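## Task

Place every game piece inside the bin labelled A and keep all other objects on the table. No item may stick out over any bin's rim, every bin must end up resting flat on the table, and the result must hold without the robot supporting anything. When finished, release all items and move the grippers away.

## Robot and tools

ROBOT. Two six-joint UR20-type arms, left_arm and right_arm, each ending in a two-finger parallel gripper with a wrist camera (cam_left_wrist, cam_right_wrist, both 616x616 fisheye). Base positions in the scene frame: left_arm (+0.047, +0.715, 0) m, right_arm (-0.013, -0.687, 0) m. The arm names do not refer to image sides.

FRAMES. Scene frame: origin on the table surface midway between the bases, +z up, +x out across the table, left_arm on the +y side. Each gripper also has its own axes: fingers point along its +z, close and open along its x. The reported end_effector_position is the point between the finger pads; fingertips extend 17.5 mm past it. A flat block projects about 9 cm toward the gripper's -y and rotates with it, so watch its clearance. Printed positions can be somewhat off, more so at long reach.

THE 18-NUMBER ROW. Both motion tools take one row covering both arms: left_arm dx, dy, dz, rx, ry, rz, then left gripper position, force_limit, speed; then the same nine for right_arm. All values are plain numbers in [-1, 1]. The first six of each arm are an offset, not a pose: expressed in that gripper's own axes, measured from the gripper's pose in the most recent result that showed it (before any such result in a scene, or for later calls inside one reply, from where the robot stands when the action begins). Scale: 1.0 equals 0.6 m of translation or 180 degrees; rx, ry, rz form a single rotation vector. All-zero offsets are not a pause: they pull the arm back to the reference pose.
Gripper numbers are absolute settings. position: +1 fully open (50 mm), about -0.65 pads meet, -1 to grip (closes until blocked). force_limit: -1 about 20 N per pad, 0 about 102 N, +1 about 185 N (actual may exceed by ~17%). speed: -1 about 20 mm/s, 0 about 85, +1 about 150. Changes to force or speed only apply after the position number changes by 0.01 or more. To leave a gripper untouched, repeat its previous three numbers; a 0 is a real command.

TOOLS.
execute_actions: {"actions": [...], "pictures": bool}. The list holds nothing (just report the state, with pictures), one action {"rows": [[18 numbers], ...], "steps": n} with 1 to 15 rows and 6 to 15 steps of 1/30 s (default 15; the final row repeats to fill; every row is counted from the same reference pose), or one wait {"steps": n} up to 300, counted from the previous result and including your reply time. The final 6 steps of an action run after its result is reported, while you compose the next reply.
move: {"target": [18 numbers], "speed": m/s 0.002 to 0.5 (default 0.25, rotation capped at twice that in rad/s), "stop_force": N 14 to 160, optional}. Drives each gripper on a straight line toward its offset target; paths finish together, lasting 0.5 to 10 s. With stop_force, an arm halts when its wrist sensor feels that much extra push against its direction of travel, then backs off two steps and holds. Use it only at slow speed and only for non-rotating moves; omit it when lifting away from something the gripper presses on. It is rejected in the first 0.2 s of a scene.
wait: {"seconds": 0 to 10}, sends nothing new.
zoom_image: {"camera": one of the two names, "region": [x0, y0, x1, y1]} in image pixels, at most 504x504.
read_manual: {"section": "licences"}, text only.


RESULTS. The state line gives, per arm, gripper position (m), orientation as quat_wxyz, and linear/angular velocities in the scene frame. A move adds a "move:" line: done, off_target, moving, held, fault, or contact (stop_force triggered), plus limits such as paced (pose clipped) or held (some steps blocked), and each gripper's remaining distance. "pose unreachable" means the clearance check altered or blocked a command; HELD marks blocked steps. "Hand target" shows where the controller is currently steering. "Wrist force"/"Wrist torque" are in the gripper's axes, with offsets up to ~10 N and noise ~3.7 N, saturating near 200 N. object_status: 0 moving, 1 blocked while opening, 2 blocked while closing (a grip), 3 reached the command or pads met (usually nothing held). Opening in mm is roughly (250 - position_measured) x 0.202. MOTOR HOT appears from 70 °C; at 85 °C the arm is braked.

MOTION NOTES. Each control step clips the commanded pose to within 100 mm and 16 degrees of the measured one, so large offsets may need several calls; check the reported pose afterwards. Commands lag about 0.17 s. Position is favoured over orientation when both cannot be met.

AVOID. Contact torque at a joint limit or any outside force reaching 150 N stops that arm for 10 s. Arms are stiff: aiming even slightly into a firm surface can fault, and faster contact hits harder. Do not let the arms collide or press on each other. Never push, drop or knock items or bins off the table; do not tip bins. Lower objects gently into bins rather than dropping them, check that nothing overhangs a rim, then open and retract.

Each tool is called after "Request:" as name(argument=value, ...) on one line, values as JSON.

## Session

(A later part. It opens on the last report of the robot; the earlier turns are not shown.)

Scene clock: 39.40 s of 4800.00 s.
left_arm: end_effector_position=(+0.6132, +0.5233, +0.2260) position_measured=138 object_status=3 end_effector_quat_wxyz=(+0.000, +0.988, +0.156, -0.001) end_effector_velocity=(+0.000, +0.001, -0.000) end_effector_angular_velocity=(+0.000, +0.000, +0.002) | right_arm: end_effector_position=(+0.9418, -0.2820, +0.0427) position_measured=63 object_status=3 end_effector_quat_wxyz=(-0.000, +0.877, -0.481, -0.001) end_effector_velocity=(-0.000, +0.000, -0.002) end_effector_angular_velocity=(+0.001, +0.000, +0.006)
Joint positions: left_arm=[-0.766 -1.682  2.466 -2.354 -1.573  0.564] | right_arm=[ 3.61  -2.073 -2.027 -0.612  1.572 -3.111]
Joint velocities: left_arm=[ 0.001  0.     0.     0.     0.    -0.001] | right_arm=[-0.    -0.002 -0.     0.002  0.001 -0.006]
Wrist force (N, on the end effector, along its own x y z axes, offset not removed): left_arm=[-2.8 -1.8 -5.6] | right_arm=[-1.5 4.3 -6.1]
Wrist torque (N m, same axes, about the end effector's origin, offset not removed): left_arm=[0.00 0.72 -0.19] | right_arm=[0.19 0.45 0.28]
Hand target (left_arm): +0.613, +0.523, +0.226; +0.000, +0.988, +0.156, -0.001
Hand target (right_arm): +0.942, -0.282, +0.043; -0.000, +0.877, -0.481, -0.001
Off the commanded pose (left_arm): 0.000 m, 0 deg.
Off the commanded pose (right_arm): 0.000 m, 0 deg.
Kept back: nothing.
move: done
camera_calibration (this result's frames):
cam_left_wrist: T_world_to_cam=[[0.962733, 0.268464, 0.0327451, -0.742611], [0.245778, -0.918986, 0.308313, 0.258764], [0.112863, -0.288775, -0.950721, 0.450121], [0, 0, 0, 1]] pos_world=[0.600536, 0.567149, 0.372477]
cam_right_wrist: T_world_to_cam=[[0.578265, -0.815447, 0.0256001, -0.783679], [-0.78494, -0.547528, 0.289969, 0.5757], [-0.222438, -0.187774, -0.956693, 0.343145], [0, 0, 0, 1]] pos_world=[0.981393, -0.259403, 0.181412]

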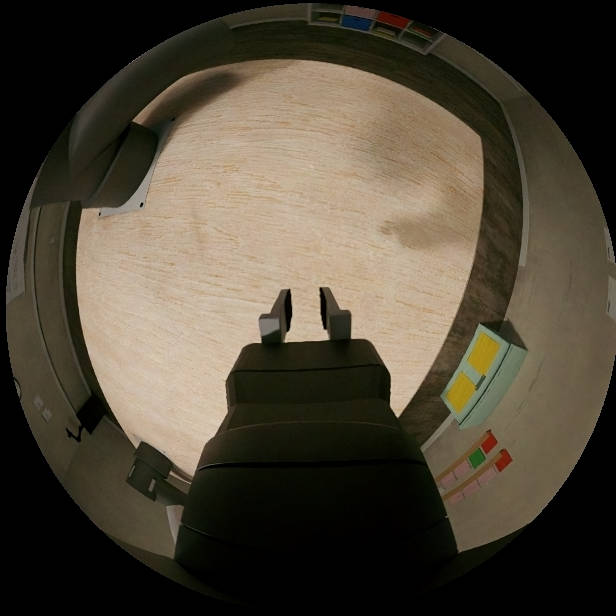

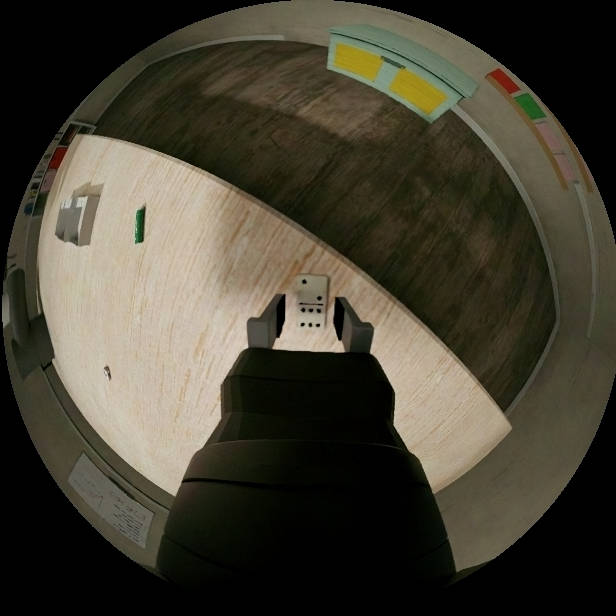

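Request:
move(target=[0,0,0,0,0,0,0.1,-0.6,-0.3, 0,0,0.0378,0,0,0,0.45,-0.6,0], speed=0.04, stop_force=15)

Request:
move(target=[0,0,0,0,0,0,0.1,-0.6,-0.3, 0,0,0,0,0,0,-1,-0.6,-0.3])

Scene clock: 40.60 s of 4800.00 s.
left_arm: end_effector_position=(+0.6132, +0.5233, +0.2260) position_measured=138 object_status=3 end_effector_quat_wxyz=(+0.000, +0.988, +0.156, -0.001) end_effector_velocity=(-0.001, -0.000, +0.000) end_effector_angular_velocity=(-0.001, +0.000, -0.001) | right_arm: end_effector_position=(+0.9419, -0.2820, +0.0202) position_measured=85 object_status=3 end_effector_quat_wxyz=(-0.000, +0.877, -0.481, -0.001) end_effector_velocity=(-0.001, +0.000, -0.002) end_effector_angular_velocity=(+0.001, +0.001, -0.001)
Joint positions: left_arm=[-0.766 -1.682  2.466 -2.354 -1.573  0.564] | right_arm=[ 3.61  -2.098 -2.033 -0.582  1.572 -3.111]
Joint velocities: left_arm=[-0.    -0.001  0.     0.    -0.001  0.001] | right_arm=[ 0.    -0.002 -0.001  0.002  0.001  0.001]
Wrist force (N, on the end effector, along its own x y z axes, offset not removed): left_arm=[-0.1 -2.4 -6.5] | right_arm=[5.7 3.9 -7.1]
Wrist torque (N m, same axes, about the end effector's origin, offset not removed): left_arm=[-0.03 0.22 -0.17] | right_arm=[-0.07 -1.09 0.12]
Hand target (left_arm): +0.613, +0.523, +0.226; +0.000, +0.988, +0.156, -0.001
Hand target (right_arm): +0.942, -0.282, +0.020; -0.000, +0.877, -0.481, -0.001
Off the commanded pose (left_arm): 0.000 m, 0 deg.
Off the commanded pose (right_arm): 0.000 m, 0 deg.
Kept back: nothing.
move: done
camera_calibration (this result's frames):
cam_left_wrist: T_world_to_cam=[[0.962733, 0.268464, 0.0327451, -0.742611], [0.245778, -0.918986, 0.308314, 0.258764], [0.112863, -0.288776, -0.950721, 0.450122], [0, 0, 0, 1]] pos_world=[0.600536, 0.567149, 0.372477]
cam_right_wrist: T_world_to_cam=[[0.578218, -0.815483, 0.0255331, -0.783069], [-0.784957, -0.547495, 0.289986, 0.582281], [-0.2225, -0.187718, -0.95669, 0.321673], [0, 0, 0, 1]] pos_world=[0.981423, -0.2594, 0.158882]

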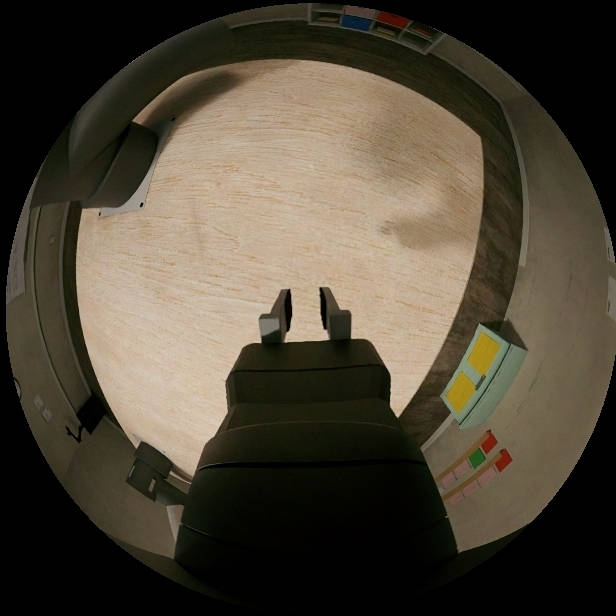

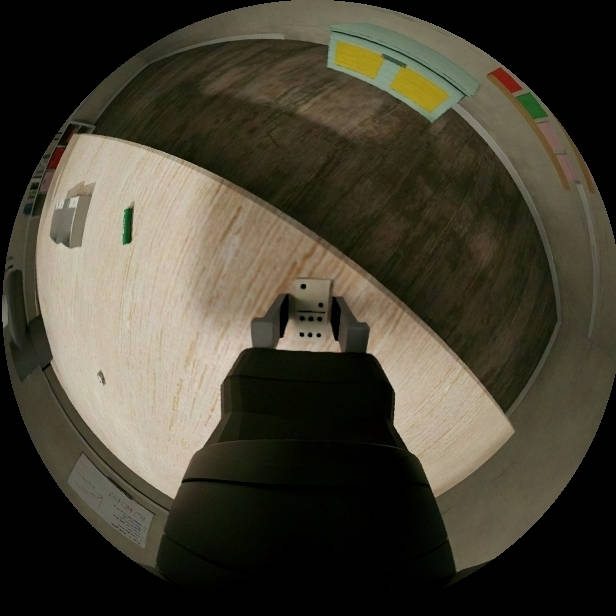

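Scene clock: 41.10 s of 4800.00 s.
left_arm: end_effector_position=(+0.6132, +0.5233, +0.2260) position_measured=138 object_status=3 end_effector_quat_wxyz=(+0.000, +0.988, +0.156, -0.001) end_effector_velocity=(-0.000, -0.001, -0.000) end_effector_angular_velocity=(-0.000, +0.001, -0.002) | right_arm: end_effector_position=(+0.9419, -0.2820, +0.0201) position_measured=136 object_status=2 end_effector_quat_wxyz=(-0.000, +0.877, -0.481, -0.001) end_effector_velocity=(+0.000, -0.000, +0.000) end_effector_angular_velocity=(-0.000, -0.000, +0.000)
Joint positions: left_arm=[-0.766 -1.682  2.466 -2.354 -1.573  0.564] | right_arm=[ 3.61  -2.098 -2.033 -0.582  1.572 -3.111]
Joint velocities: left_arm=[-0.001  0.001 -0.001  0.    -0.001  0.   ] | right_arm=[-0.  0.  0. -0. -0. -0.]
Wrist force (N, on the end effector, along its own x y z axes, offset not removed): left_arm=[-0.9 -2.8 -5.4] | right_arm=[-1.7 0.5 -6.8]
Wrist torque (N m, same axes, about the end effector's origin, offset not removed): left_arm=[-0.14 0.33 -0.18] | right_arm=[-0.64 0.49 0.15]
Hand target (left_arm): +0.613, +0.523, +0.226; +0.000, +0.988, +0.156, -0.001
Hand target (right_arm): +0.942, -0.282, +0.020; -0.000, +0.877, -0.481, -0.001
Off the commanded pose (left_arm): 0.000 m, 0 deg.
Off the commanded pose (right_arm): 0.000 m, 0 deg.
Kept back: nothing.
move: done
camera_calibration (this result's frames):
cam_left_wrist: T_world_to_cam=[[0.962733, 0.268464, 0.0327452, -0.742611], [0.245778, -0.918986, 0.308313, 0.258764], [0.112863, -0.288775, -0.950721, 0.450121], [0, 0, 0, 1]] pos_world=[0.600536, 0.567149, 0.372477]
cam_right_wrist: T_world_to_cam=[[0.578216, -0.815484, 0.0255333, -0.783066], [-0.784961, -0.547494, 0.289977, 0.582305], [-0.222492, -0.187712, -0.956693, 0.321613], [0, 0, 0, 1]] pos_world=[0.981424, -0.259399, 0.158824]

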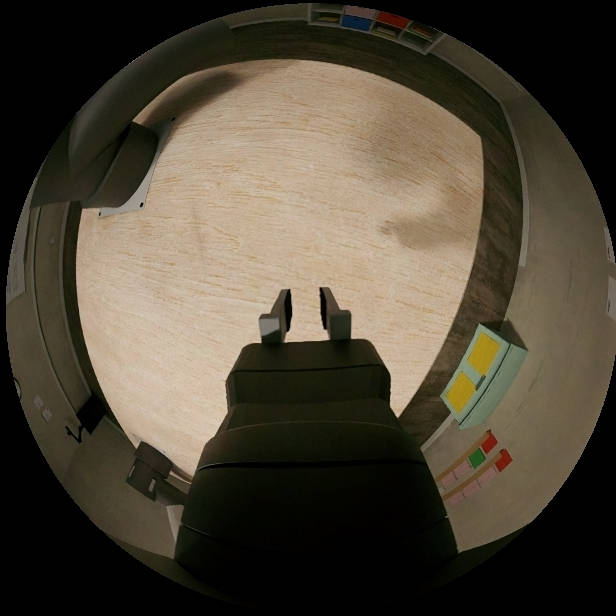

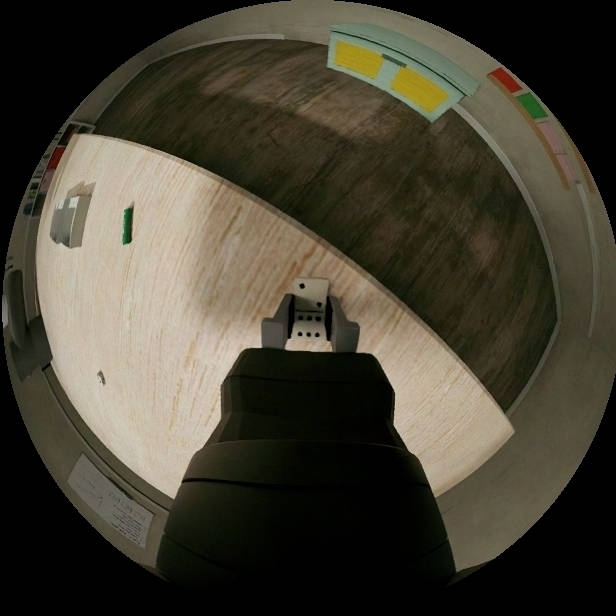

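Request:
move(target=[0,0,0,0,0,0,0.1,-0.6,-0.3, 0,0,-0.05,0,0,0,-1,-0.6,-0.3], speed=0.15)

Request:
move(target=[0,0,0,0,0,0,0.1,-0.6,-0.3, -0.7905,-0.2465,-0.068,0,0,0.0806,-1,-0.6,-0.3], speed=0.35)

Request:
zoom_image(camera="cam_right_wrist", region=[210,220,410,370])

Scene clock: 42.33 s of 4800.00 s.
left_arm: end_effector_position=(+0.6132, +0.5233, +0.2260) position_measured=138 object_status=3 end_effector_quat_wxyz=(+0.000, +0.988, +0.156, -0.001) end_effector_velocity=(-0.000, -0.002, +0.000) end_effector_angular_velocity=(-0.000, -0.001, -0.003) | right_arm: end_effector_position=(+0.9418, -0.2820, +0.0500) position_measured=136 object_status=2 end_effector_quat_wxyz=(-0.000, +0.877, -0.481, -0.001) end_effector_velocity=(+0.000, -0.000, +0.001) end_effector_angular_velocity=(-0.001, -0.000, +0.000)
Joint positions: left_arm=[-0.766 -1.682  2.466 -2.354 -1.573  0.564] | right_arm=[ 3.61  -2.066 -2.025 -0.622  1.572 -3.111]
Joint velocities: left_arm=[-0.003 -0.    -0.    -0.     0.001 -0.   ] | right_arm=[-0.     0.001  0.001 -0.002 -0.001 -0.   ]
Wrist force (N, on the end effector, along its own x y z axes, offset not removed): left_arm=[-1.8 -1.3 -5.8] | right_arm=[-2.3 -1.5 -1.7]
Wrist torque (N m, same axes, about the end effector's origin, offset not removed): left_arm=[0.09 0.57 -0.15] | right_arm=[-1.02 0.37 0.09]
Hand target (left_arm): +0.613, +0.523, +0.226; +0.000, +0.988, +0.156, -0.001
Hand target (right_arm): +0.942, -0.282, +0.050; -0.000, +0.877, -0.481, -0.001
Off the commanded pose (left_arm): 0.000 m, 0 deg.
Off the commanded pose (right_arm): 0.000 m, 0 deg.
Kept back: nothing.
move: done
camera_calibration (this result's frames):
cam_left_wrist: T_world_to_cam=[[0.962733, 0.268464, 0.0327452, -0.742611], [0.245778, -0.918986, 0.308314, 0.258764], [0.112863, -0.288776, -0.950721, 0.450122], [0, 0, 0, 1]] pos_world=[0.600536, 0.567149, 0.372477]
cam_right_wrist: T_world_to_cam=[[0.578215, -0.815485, 0.0255332, -0.783828], [-0.784962, -0.547493, 0.289977, 0.573602], [-0.222492, -0.187711, -0.956693, 0.350158], [0, 0, 0, 1]] pos_world=[0.981384, -0.259428, 0.188676]

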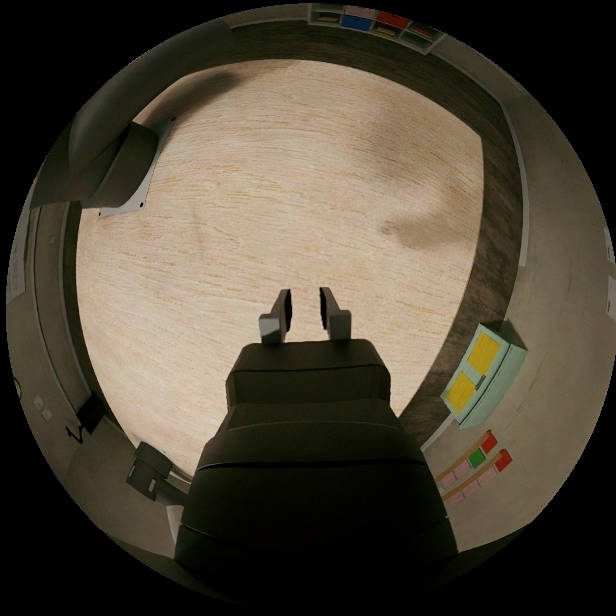

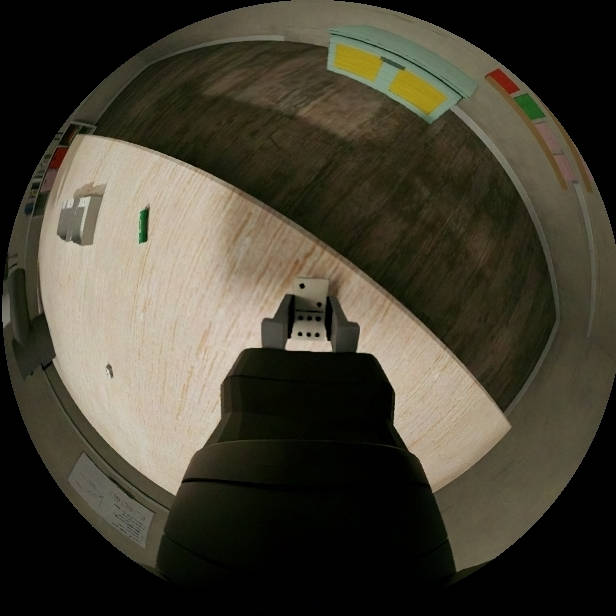

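Scene clock: 44.37 s of 4800.00 s.
left_arm: end_effector_position=(+0.6132, +0.5233, +0.2260) position_measured=138 object_status=3 end_effector_quat_wxyz=(+0.000, +0.988, +0.156, -0.001) end_effector_velocity=(-0.001, -0.000, -0.001) end_effector_angular_velocity=(+0.001, +0.001, -0.003) | right_arm: end_effector_position=(+0.8125, +0.1969, +0.0920) position_measured=136 object_status=2 end_effector_quat_wxyz=(-0.000, +0.809, -0.588, -0.000) end_effector_velocity=(+0.000, +0.002, +0.000) end_effector_angular_velocity=(+0.001, -0.001, -0.001)
Joint positions: left_arm=[-0.766 -1.682  2.466 -2.354 -1.573  0.564] | right_arm=[ 4.013 -2.169 -1.737 -0.806  1.571 -2.455]
Joint velocities: left_arm=[-0.001  0.001  0.     0.    -0.     0.001] | right_arm=[ 0.001 -0.001  0.002 -0.    -0.     0.002]
Wrist force (N, on the end effector, along its own x y z axes, offset not removed): left_arm=[0.7 -1.5 -5.1] | right_arm=[-5.6 -6.8 -3.8]
Wrist torque (N m, same axes, about the end effector's origin, offset not removed): left_arm=[0.06 0.09 -0.20] | right_arm=[-2.04 1.22 0.30]
Hand target (left_arm): +0.613, +0.523, +0.226; +0.000, +0.988, +0.156, -0.001
Hand target (right_arm): +0.812, +0.197, +0.092; -0.000, +0.809, -0.588, -0.000
Off the commanded pose (left_arm): 0.000 m, 0 deg.
Off the commanded pose (right_arm): 0.001 m, 0 deg.
Kept back: nothing.
move: done
camera_calibration (this result's frames):
cam_left_wrist: T_world_to_cam=[[0.962733, 0.268464, 0.032745, -0.742611], [0.245779, -0.918986, 0.308313, 0.258764], [0.112863, -0.288775, -0.950721, 0.450122], [0, 0, 0, 1]] pos_world=[0.600536, 0.567149, 0.372476]
cam_right_wrist: T_world_to_cam=[[0.355498, -0.934301, 0.0265167, -0.11527], [-0.897288, -0.333197, 0.289577, 0.771237], [-0.261716, -0.126737, -0.956787, 0.471312], [0, 0, 0, 1]] pos_world=[0.85635, 0.20901, 0.23067]

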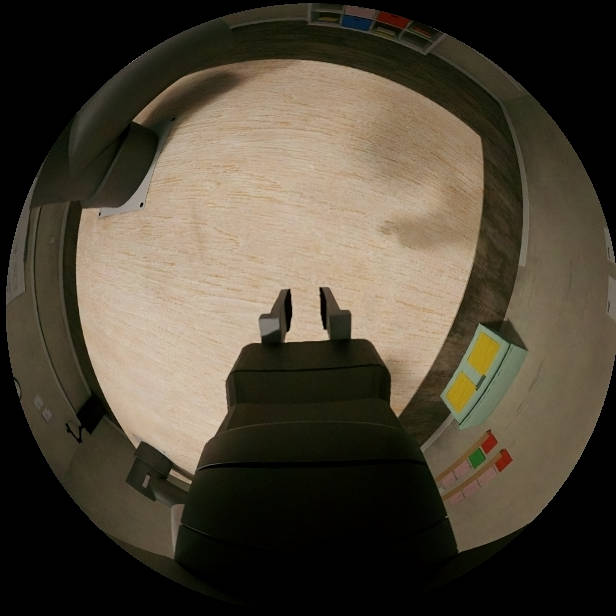

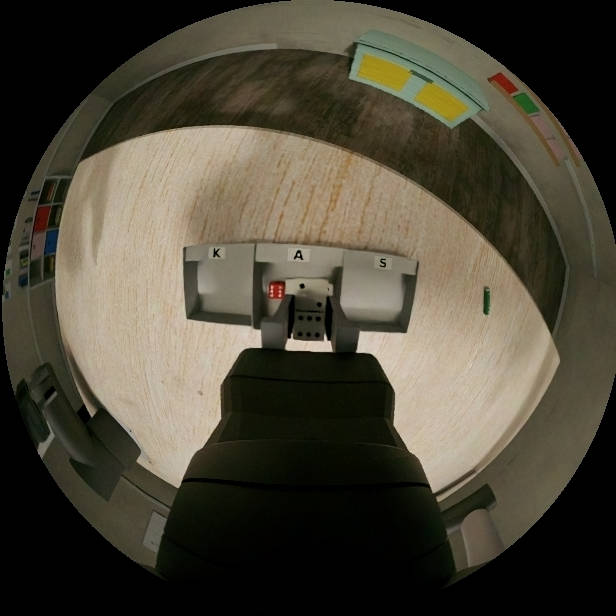

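Region (210, 220, 410, 370) of cam_right_wrist's 616x616 image, scaled by 2.520, with more detail than that image has; it fills the top 378 rows of this view, and the rest is white.

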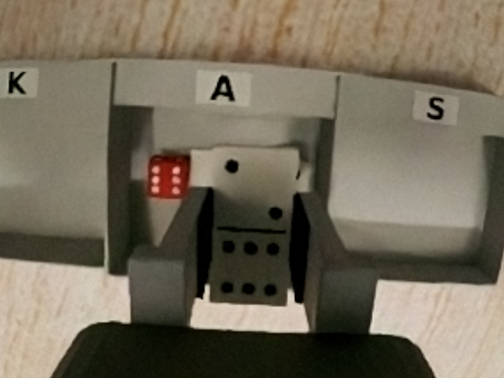

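Request:
move(target=[0,0,0,0,0,0,0.1,-0.6,-0.3, 0.0015,-0.008,0.036,0,0,0,-1,-0.6,-0.3], speed=0.08)

Request:
zoom_image(camera="cam_right_wrist", region=[210,220,410,370])

Scene clock: 45.77 s of 4800.00 s.
left_arm: end_effector_position=(+0.6132, +0.5233, +0.2260) position_measured=138 object_status=3 end_effector_quat_wxyz=(+0.000, +0.988, +0.156, -0.001) end_effector_velocity=(+0.000, +0.001, +0.000) end_effector_angular_velocity=(-0.001, -0.000, +0.001) | right_arm: end_effector_position=(+0.8173, +0.1976, +0.0704) position_measured=136 object_status=2 end_effector_quat_wxyz=(-0.000, +0.809, -0.588, -0.000) end_effector_velocity=(+0.001, +0.000, -0.001) end_effector_angular_velocity=(-0.000, -0.001, +0.000)
Joint positions: left_arm=[-0.766 -1.682  2.466 -2.354 -1.573  0.564] | right_arm=[ 4.01  -2.19  -1.737 -0.785  1.571 -2.458]
Joint velocities: left_arm=[ 0.002 -0.001  0.    -0.    -0.     0.001] | right_arm=[-0.    -0.001  0.     0.002 -0.    -0.   ]
Wrist force (N, on the end effector, along its own x y z axes, offset not removed): left_arm=[0.2 -2.2 -5.4] | right_arm=[-1.4 6.2 -9.2]
Wrist torque (N m, same axes, about the end effector's origin, offset not removed): left_arm=[-0.04 0.16 -0.19] | right_arm=[0.29 0.24 -0.19]
Hand target (left_arm): +0.613, +0.523, +0.226; +0.000, +0.988, +0.156, -0.001
Hand target (right_arm): +0.817, +0.198, +0.070; -0.000, +0.809, -0.588, -0.000
Off the commanded pose (left_arm): 0.000 m, 0 deg.
Off the commanded pose (right_arm): 0.000 m, 0 deg.
Kept back: nothing.
move: done
camera_calibration (this result's frames):
cam_left_wrist: T_world_to_cam=[[0.962733, 0.268464, 0.0327451, -0.742611], [0.245778, -0.918986, 0.308314, 0.258764], [0.112863, -0.288776, -0.950721, 0.450122], [0, 0, 0, 1]] pos_world=[0.600536, 0.567149, 0.372477]
cam_right_wrist: T_world_to_cam=[[0.355505, -0.934298, 0.0265401, -0.115798], [-0.89728, -0.333193, 0.289604, 0.781997], [-0.261733, -0.126769, -0.956779, 0.452094], [0, 0, 0, 1]] pos_world=[0.861166, 0.209678, 0.209157]

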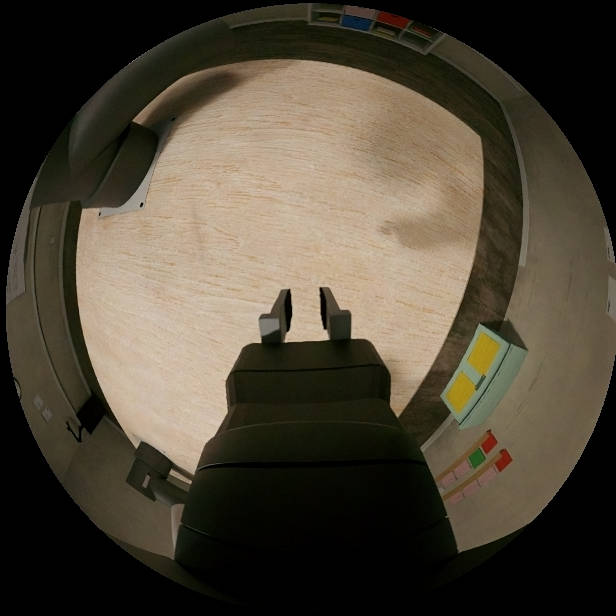

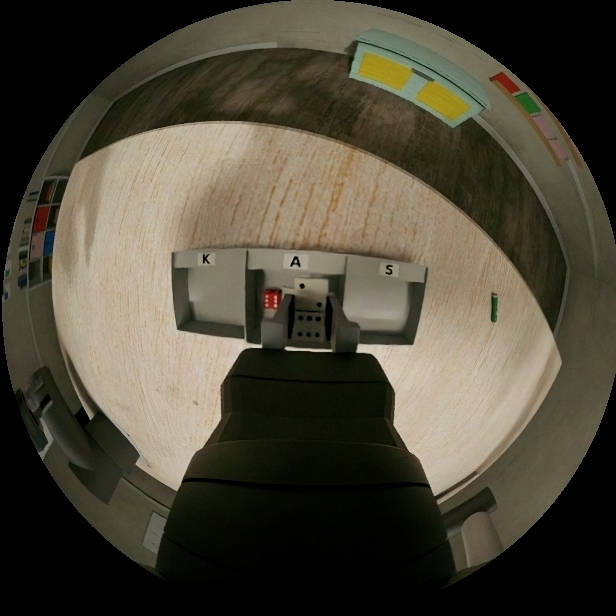

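Region (210, 220, 410, 370) of cam_right_wrist's 616x616 image, scaled by 2.520, with more detail than that image has; it fills the top 378 rows of this view, and the rest is white.

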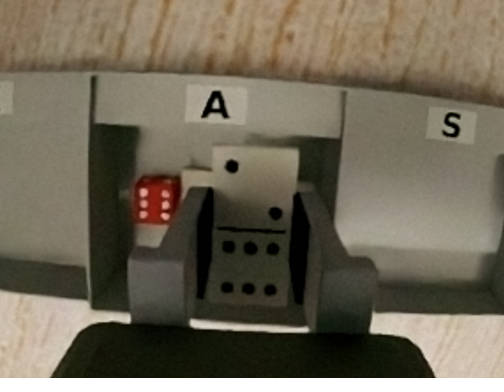

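Request:
move(target=[0,0,0,0,0,0,0.1,-0.6,-0.3, 0,0,0.05,0,0,0,-1,-0.6,-0.3], speed=0.04, stop_force=15)

Request:
move(target=[0,0,0,0,0,0,0.1,-0.6,-0.3, 0,0,0.013,0,0,0,-1,-0.6,-0.3], speed=0.004, stop_force=14)

Request:
zoom_image(camera="cam_right_wrist", region=[210,220,410,370])

Scene clock: 47.20 s of 4800.00 s.
left_arm: end_effector_position=(+0.6132, +0.5233, +0.2260) position_measured=138 object_status=3 end_effector_quat_wxyz=(+0.000, +0.988, +0.156, -0.001) end_effector_velocity=(+0.000, -0.001, +0.001) end_effector_angular_velocity=(-0.001, -0.001, -0.000) | right_arm: end_effector_position=(+0.8174, +0.1976, +0.0406) position_measured=136 object_status=2 end_effector_quat_wxyz=(-0.000, +0.809, -0.588, -0.000) end_effector_velocity=(-0.000, -0.000, -0.002) end_effector_angular_velocity=(-0.000, -0.000, -0.000)
Joint positions: left_arm=[-0.766 -1.682  2.466 -2.354 -1.573  0.564] | right_arm=[ 4.01  -2.216 -1.745 -0.751  1.571 -2.458]
Joint velocities: left_arm=[-0.    -0.    -0.001 -0.    -0.    -0.   ] | right_arm=[ 0.    -0.001 -0.001  0.002 -0.     0.   ]
Wrist force (N, on the end effector, along its own x y z axes, offset not removed): left_arm=[-1.1 -1.4 -6.2] | right_arm=[1.9 9.8 -6.0]
Wrist torque (N m, same axes, about the end effector's origin, offset not removed): left_arm=[0.10 0.41 -0.18] | right_arm=[1.25 -0.20 0.15]
Hand target (left_arm): +0.613, +0.523, +0.226; +0.000, +0.988, +0.156, -0.001
Hand target (right_arm): +0.817, +0.198, +0.040; -0.000, +0.809, -0.588, -0.000
Off the commanded pose (left_arm): 0.000 m, 0 deg.
Off the commanded pose (right_arm): 0.000 m, 0 deg.
Kept back: nothing.
move: done
camera_calibration (this result's frames):
cam_left_wrist: T_world_to_cam=[[0.962733, 0.268464, 0.0327451, -0.742611], [0.245778, -0.918986, 0.308313, 0.258764], [0.112863, -0.288775, -0.950721, 0.450121], [0, 0, 0, 1]] pos_world=[0.600536, 0.567149, 0.372477]
cam_right_wrist: T_world_to_cam=[[0.355499, -0.9343, 0.0265434, -0.114986], [-0.897281, -0.333186, 0.289608, 0.790714], [-0.261737, -0.126772, -0.956777, 0.423521], [0, 0, 0, 1]] pos_world=[0.861221, 0.209715, 0.17927]

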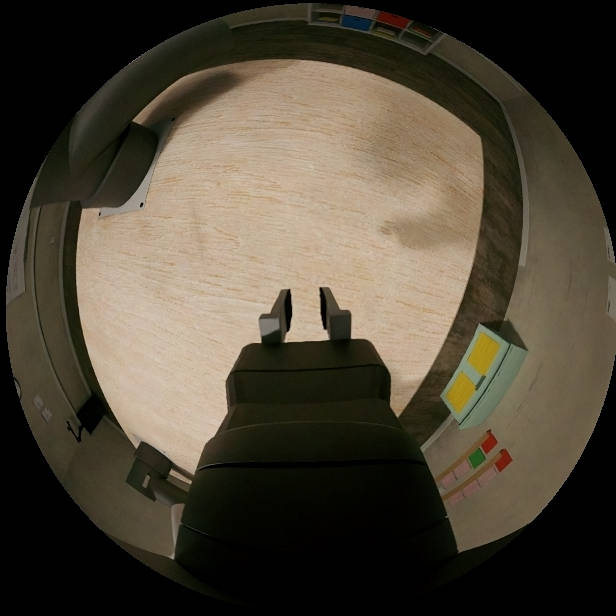

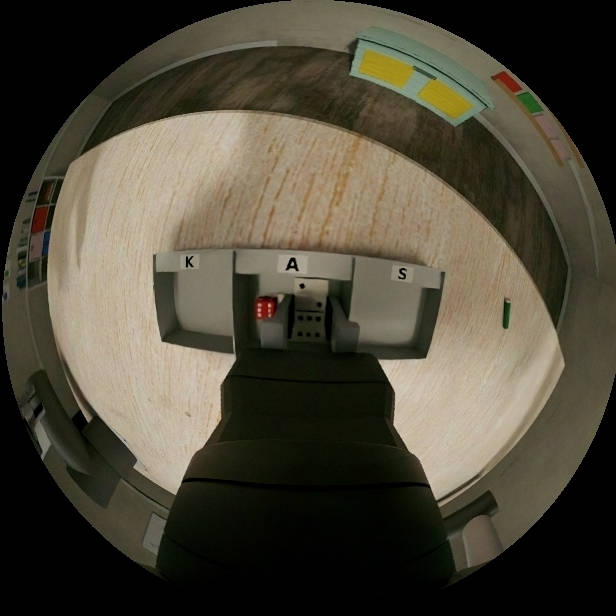

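Scene clock: 49.20 s of 4800.00 s.
left_arm: end_effector_position=(+0.6132, +0.5233, +0.2260) position_measured=138 object_status=3 end_effector_quat_wxyz=(+0.000, +0.988, +0.156, -0.001) end_effector_velocity=(-0.000, -0.000, +0.000) end_effector_angular_velocity=(-0.001, +0.000, +0.001) | right_arm: end_effector_position=(+0.8174, +0.1977, +0.0340) position_measured=136 object_status=2 end_effector_quat_wxyz=(-0.000, +0.809, -0.588, -0.000) end_effector_velocity=(-0.001, -0.000, +0.000) end_effector_angular_velocity=(+0.000, +0.001, -0.000)
Joint positions: left_arm=[-0.766 -1.682  2.466 -2.354 -1.573  0.564] | right_arm=[ 4.01  -2.221 -1.747 -0.744  1.571 -2.458]
Joint velocities: left_arm=[ 0.    -0.     0.    -0.    -0.001 -0.001] | right_arm=[-0.     0.     0.    -0.001  0.001  0.   ]
Wrist force (N, on the end effector, along its own x y z axes, offset not removed): left_arm=[-2.6 -0.9 -5.2] | right_arm=[-1.3 4.7 -16.3]
Wrist torque (N m, same axes, about the end effector's origin, offset not removed): left_arm=[0.27 0.72 -0.09] | right_arm=[-0.42 1.32 0.43]
Hand target (left_arm): +0.613, +0.523, +0.226; +0.000, +0.988, +0.156, -0.001
Hand target (right_arm): +0.817, +0.198, +0.034; -0.000, +0.809, -0.588, -0.000
Off the commanded pose (left_arm): 0.000 m, 0 deg.
Off the commanded pose (right_arm): 0.001 m, 0 deg.
Kept back: nothing.
move: contact (right_arm)
camera_calibration (this result's frames):
cam_left_wrist: T_world_to_cam=[[0.962733, 0.268464, 0.0327451, -0.742611], [0.245778, -0.918986, 0.308313, 0.258764], [0.112863, -0.288776, -0.950721, 0.450122], [0, 0, 0, 1]] pos_world=[0.600536, 0.567149, 0.372477]
cam_right_wrist: T_world_to_cam=[[0.355497, -0.934303, 0.0264451, -0.11476], [-0.897308, -0.333227, 0.289481, 0.792715], [-0.26165, -0.126639, -0.956818, 0.417134], [0, 0, 0, 1]] pos_world=[0.861249, 0.209759, 0.172681]

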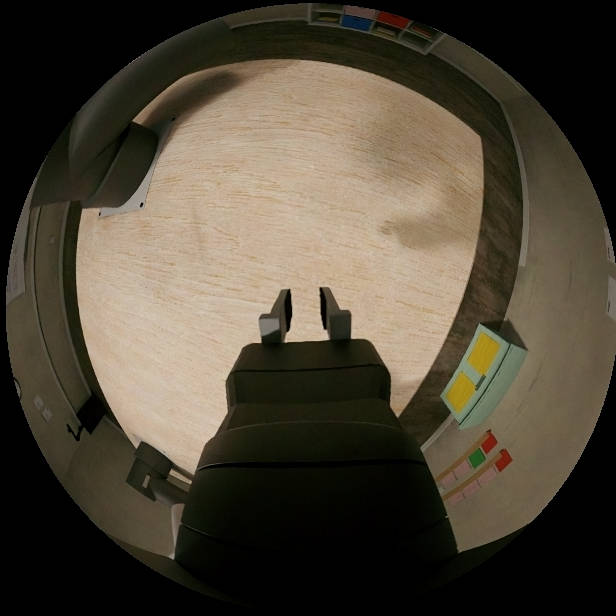

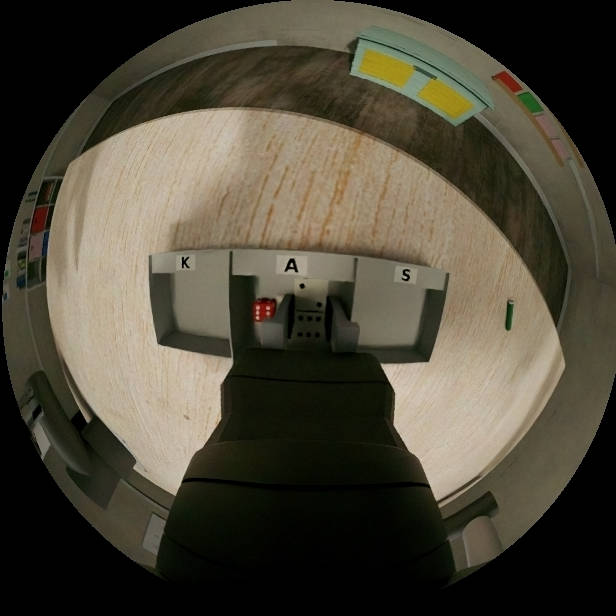

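Region (210, 220, 410, 370) of cam_right_wrist's 616x616 image, scaled by 2.520, with more detail than that image has; it fills the top 378 rows of this view, and the rest is white.

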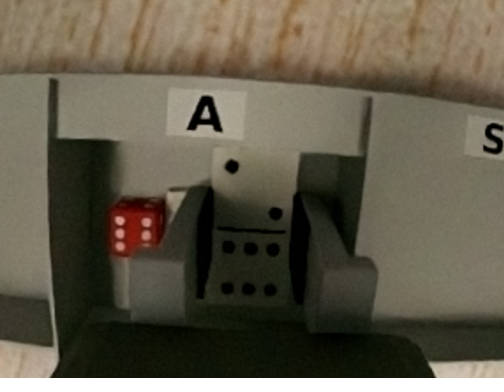

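Contact at the expected height. Release and lift.

Request:
execute_actions(actions=[{"rows":[[0,0,0,0,0,0,0.1,-0.6,-0.3, 0,0,-0.0012,0,0,0,-1,-0.6,-0.3],[0,0,0,0,0,0,0.1,-0.6,-0.3, 0,0,-0.0012,0,0,0,-1,-0.6,-0.3],[0,0,0,0,0,0,0.1,-0.6,-0.3, 0,0,-0.0012,0,0,0,-1,-0.6,-0.3],[0,0,0,0,0,0,0.1,-0.6,-0.3, 0,0,-0.0012,0,0,0,0.24,-0.6,-0.5]],"steps":12}])

Request:
move(target=[0,0,0,0,0,0,0.1,-0.6,-0.3, 0,0,-0.11,0,0,0,0.24,-0.6,-0.5], speed=0.15)

Request:
move(target=[0,0,0,0,0,0,0.1,-0.6,-0.3, 0.1,0.15,-0.2,0,0,0,0.24,-0.6,-0.5], speed=0.3)

Request:
zoom_image(camera="cam_right_wrist", region=[180,140,380,300])

Scene clock: 49.70 s of 4800.00 s.
left_arm: end_effector_position=(+0.6132, +0.5233, +0.2260) position_measured=138 object_status=3 end_effector_quat_wxyz=(+0.000, +0.988, +0.156, -0.001) end_effector_velocity=(+0.000, +0.000, +0.001) end_effector_angular_velocity=(-0.001, -0.002, +0.001) | right_arm: end_effector_position=(+0.8173, +0.1976, +0.0344) position_measured=119 object_status=0 end_effector_quat_wxyz=(-0.000, +0.809, -0.588, -0.000) end_effector_velocity=(-0.000, +0.000, +0.001) end_effector_angular_velocity=(+0.000, +0.001, +0.000)
Joint positions: left_arm=[-0.766 -1.682  2.466 -2.354 -1.573  0.564] | right_arm=[ 4.01  -2.221 -1.747 -0.745  1.571 -2.458]
Joint velocities: left_arm=[-0.    -0.002 -0.     0.     0.001 -0.001] | right_arm=[ 0.     0.001  0.    -0.001  0.001 -0.   ]
Wrist force (N, on the end effector, along its own x y z axes, offset not removed): left_arm=[0.0 -1.6 -5.0] | right_arm=[5.0 -2.4 -4.2]
Wrist torque (N m, same axes, about the end effector's origin, offset not removed): left_arm=[0.13 0.20 -0.16] | right_arm=[-0.98 -1.12 -0.25]
Steps of this call (steps 1 to 9: nothing new was sent; steps 10 to 15: the first 6 steps of this action). Readings (end_effector_position | what the end effector reports):
10: left_arm (+0.6132, +0.5233, +0.2260) | right_arm (+0.8173, +0.1976, +0.0341) | left_arm position_measured=138 object_status=3 | right_arm position_measured=136 object_status=2
11: left_arm (+0.6132, +0.5233, +0.2260) | right_arm (+0.8173, +0.1976, +0.0341) | left_arm position_measured=138 object_status=3 | right_arm position_measured=136 object_status=2
13: left_arm (+0.6132, +0.5233, +0.2260) | right_arm (+0.8173, +0.1976, +0.0343) | left_arm position_measured=138 object_status=3 | right_arm position_measured=136 object_status=0
15: the state above

Scene clock: 50.83 s of 4800.00 s.
left_arm: end_effector_position=(+0.6132, +0.5233, +0.2260) position_measured=138 object_status=3 end_effector_quat_wxyz=(+0.000, +0.988, +0.156, -0.001) end_effector_velocity=(-0.000, -0.000, +0.001) end_effector_angular_velocity=(-0.000, -0.001, -0.003) | right_arm: end_effector_position=(+0.8173, +0.1975, +0.1004) position_measured=117 object_status=3 end_effector_quat_wxyz=(-0.000, +0.809, -0.588, -0.000) end_effector_velocity=(-0.000, -0.000, +0.001) end_effector_angular_velocity=(+0.000, +0.001, +0.000)
Joint positions: left_arm=[-0.766 -1.682  2.466 -2.354 -1.573  0.564] | right_arm=[ 4.01  -2.166 -1.728 -0.819  1.571 -2.458]
Joint velocities: left_arm=[-0.001 -0.001  0.     0.     0.     0.002] | right_arm=[-0.     0.001  0.    -0.002  0.001 -0.   ]
Wrist force (N, on the end effector, along its own x y z axes, offset not removed): left_arm=[-0.1 -0.4 -6.0] | right_arm=[-0.6 2.7 -2.9]
Wrist torque (N m, same axes, about the end effector's origin, offset not removed): left_arm=[0.31 0.17 -0.17] | right_arm=[-0.28 0.12 0.23]
Hand target (left_arm): +0.613, +0.523, +0.226; +0.000, +0.988, +0.156, -0.001
Hand target (right_arm): +0.817, +0.198, +0.101; -0.000, +0.809, -0.588, -0.000
Off your previous action's commanded pose (left_arm): 0.000 m, 0 deg at its last step (step 6 of this call).
Off your previous action's commanded pose (right_arm): 0.000 m, 0 deg at its last step (step 6 of this call).
Off the commanded pose (left_arm): 0.000 m, 0 deg.
Off the commanded pose (right_arm): 0.000 m, 0 deg.
Kept back: nothing.
move: done
camera_calibration (this result's frames):
cam_left_wrist: T_world_to_cam=[[0.962733, 0.268464, 0.032745, -0.742611], [0.245778, -0.918986, 0.308313, 0.258764], [0.112863, -0.288776, -0.950721, 0.450122], [0, 0, 0, 1]] pos_world=[0.600536, 0.567149, 0.372477]
cam_right_wrist: T_world_to_cam=[[0.355512, -0.934296, 0.026511, -0.116674], [-0.897285, -0.333212, 0.289566, 0.773318], [-0.261707, -0.126732, -0.956791, 0.480711], [0, 0, 0, 1]] pos_world=[0.861172, 0.209592, 0.239106]

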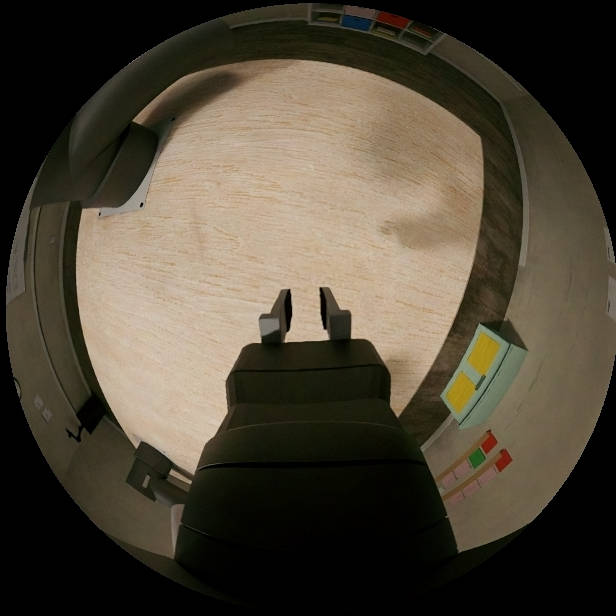

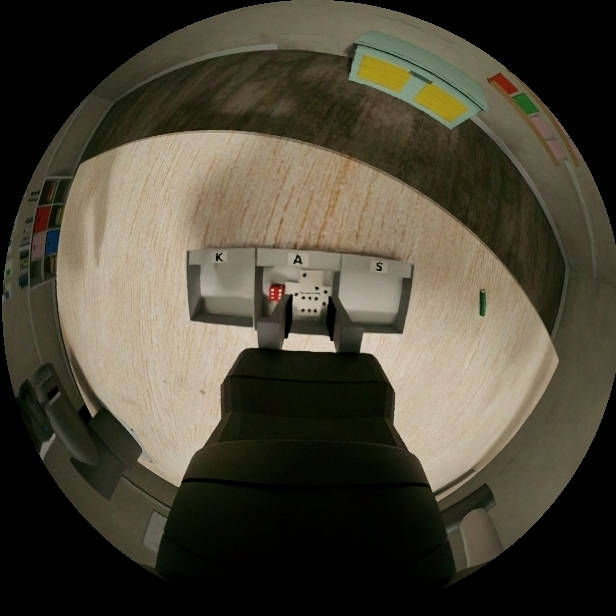

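Scene clock: 51.97 s of 4800.00 s.
left_arm: end_effector_position=(+0.6132, +0.5233, +0.2260) position_measured=138 object_status=3 end_effector_quat_wxyz=(+0.000, +0.988, +0.156, -0.001) end_effector_velocity=(+0.000, +0.002, -0.000) end_effector_angular_velocity=(-0.000, +0.001, +0.006) | right_arm: end_effector_position=(+0.7502, +0.1124, +0.2199) position_measured=117 object_status=3 end_effector_quat_wxyz=(-0.000, +0.809, -0.588, -0.000) end_effector_velocity=(-0.000, -0.001, +0.002) end_effector_angular_velocity=(+0.000, -0.001, -0.000)
Joint positions: left_arm=[-0.766 -1.682  2.466 -2.354 -1.573  0.564] | right_arm=[ 4.02  -1.974 -1.846 -0.893  1.571 -2.449]
Joint velocities: left_arm=[ 0.004  0.001  0.    -0.    -0.001 -0.002] | right_arm=[ 0.     0.002 -0.001 -0.001 -0.     0.   ]
Wrist force (N, on the end effector, along its own x y z axes, offset not removed): left_arm=[0.4 -0.9 -5.9] | right_arm=[-8.0 0.8 -3.0]
Wrist torque (N m, same axes, about the end effector's origin, offset not removed): left_arm=[0.19 0.11 -0.28] | right_arm=[-0.54 1.39 0.18]
Hand target (left_arm): +0.613, +0.523, +0.226; +0.000, +0.988, +0.156, -0.001
Hand target (right_arm): +0.750, +0.112, +0.220; -0.000, +0.809, -0.588, -0.000
Off the commanded pose (left_arm): 0.000 m, 0 deg.
Off the commanded pose (right_arm): 0.001 m, 0 deg.
Kept back: nothing.
move: done
camera_calibration (this result's frames):
cam_left_wrist: T_world_to_cam=[[0.962733, 0.268464, 0.0327451, -0.742611], [0.245778, -0.918986, 0.308313, 0.258764], [0.112863, -0.288776, -0.950721, 0.450122], [0, 0, 0, 1]] pos_world=[0.600536, 0.567149, 0.372477]
cam_right_wrist: T_world_to_cam=[[0.355515, -0.934294, 0.0265188, -0.175495], [-0.897282, -0.333211, 0.289579, 0.650107], [-0.261716, -0.126744, -0.956787, 0.566741], [0, 0, 0, 1]] pos_world=[0.794045, 0.12449, 0.358647]

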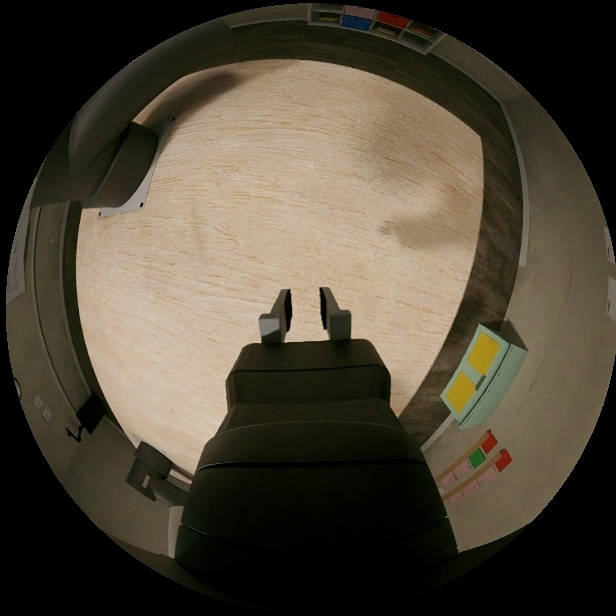

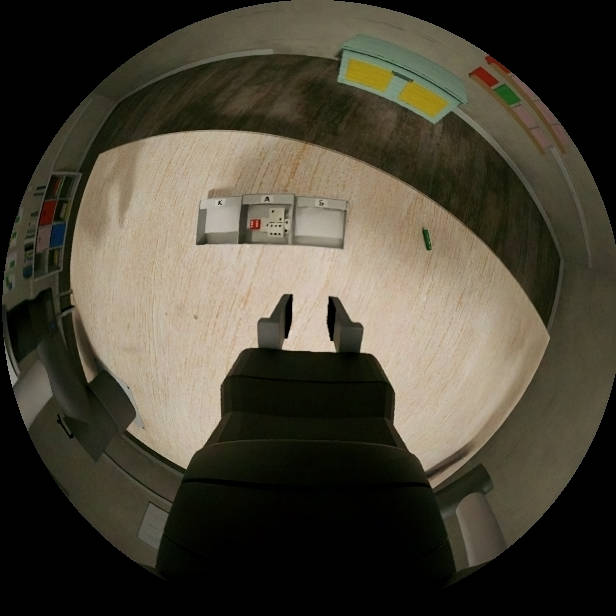

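Region (180, 140, 380, 300) of cam_right_wrist's 616x616 image, scaled by 2.520, with more detail than that image has; it fills the top 403 rows of this view, and the rest is white.

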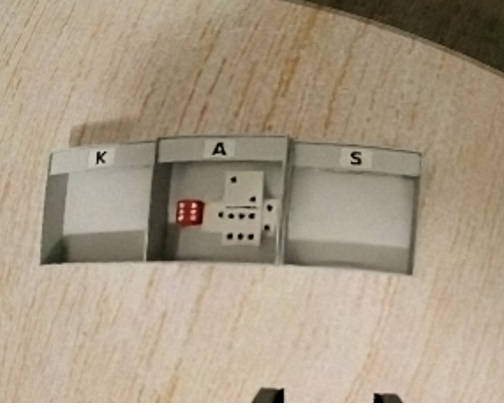

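Request:
move(target=[0,0,0,0,0,0,0.1,-0.6,-0.3, 0.3,0.1,0,0,0,0,0.24,-0.6,-0.5], speed=0.35)

Request:
finished_scene(scene=2)

Scene clock: 53.47 s of 4800.00 s.
left_arm: end_effector_position=(+0.6132, +0.5233, +0.2260) position_measured=138 object_status=3 end_effector_quat_wxyz=(+0.000, +0.988, +0.156, -0.001) end_effector_velocity=(-0.000, +0.000, +0.000) end_effector_angular_velocity=(-0.000, -0.000, +0.000) | right_arm: end_effector_position=(+0.7485, -0.0771, +0.2194) position_measured=117 object_status=3 end_effector_quat_wxyz=(-0.000, +0.809, -0.588, -0.000) end_effector_velocity=(-0.001, -0.001, -0.000) end_effector_angular_velocity=(+0.002, +0.002, -0.001)
Joint positions: left_arm=[-0.766 -1.682  2.466 -2.354 -1.573  0.564] | right_arm=[ 3.911 -1.848 -2.038 -0.826  1.571 -2.558]
Joint velocities: left_arm=[-0.    -0.001  0.    -0.     0.    -0.001] | right_arm=[-0.001  0.001 -0.001  0.     0.002 -0.   ]
Wrist force (N, on the end effector, along its own x y z axes, offset not removed): left_arm=[-1.8 -2.5 -4.5] | right_arm=[-3.4 0.2 -0.6]
Wrist torque (N m, same axes, about the end effector's origin, offset not removed): left_arm=[-0.10 0.50 -0.17] | right_arm=[-0.67 0.64 0.08]
Hand target (left_arm): +0.613, +0.523, +0.226; +0.000, +0.988, +0.156, -0.001
Hand target (right_arm): +0.748, -0.077, +0.219; -0.000, +0.809, -0.588, -0.000
Off the commanded pose (left_arm): 0.000 m, 0 deg.
Off the commanded pose (right_arm): 0.001 m, 0 deg.
Kept back: nothing.
move: done
camera_calibration (this result's frames):
cam_left_wrist: T_world_to_cam=[[0.962733, 0.268464, 0.0327449, -0.742611], [0.245778, -0.918986, 0.308313, 0.258764], [0.112863, -0.288775, -0.950721, 0.450122], [0, 0, 0, 1]] pos_world=[0.600536, 0.567149, 0.372476]
cam_right_wrist: T_world_to_cam=[[0.355535, -0.934292, 0.0263298, -0.351947], [-0.8972, -0.333254, 0.289782, 0.585457], [-0.261967, -0.126651, -0.95673, 0.541944], [0, 0, 0, 1]] pos_world=[0.792373, -0.0650775, 0.358105]

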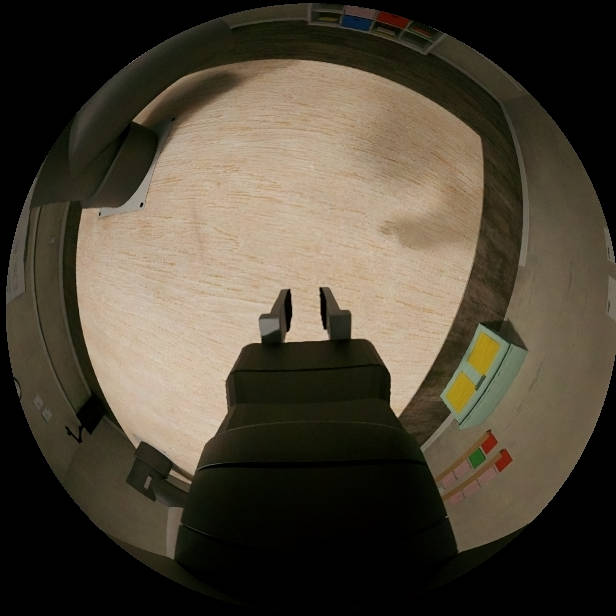

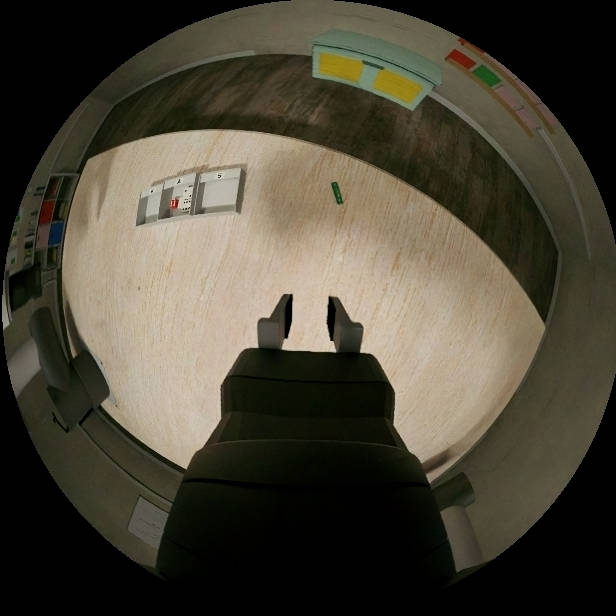

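The scene is finished: the task was done.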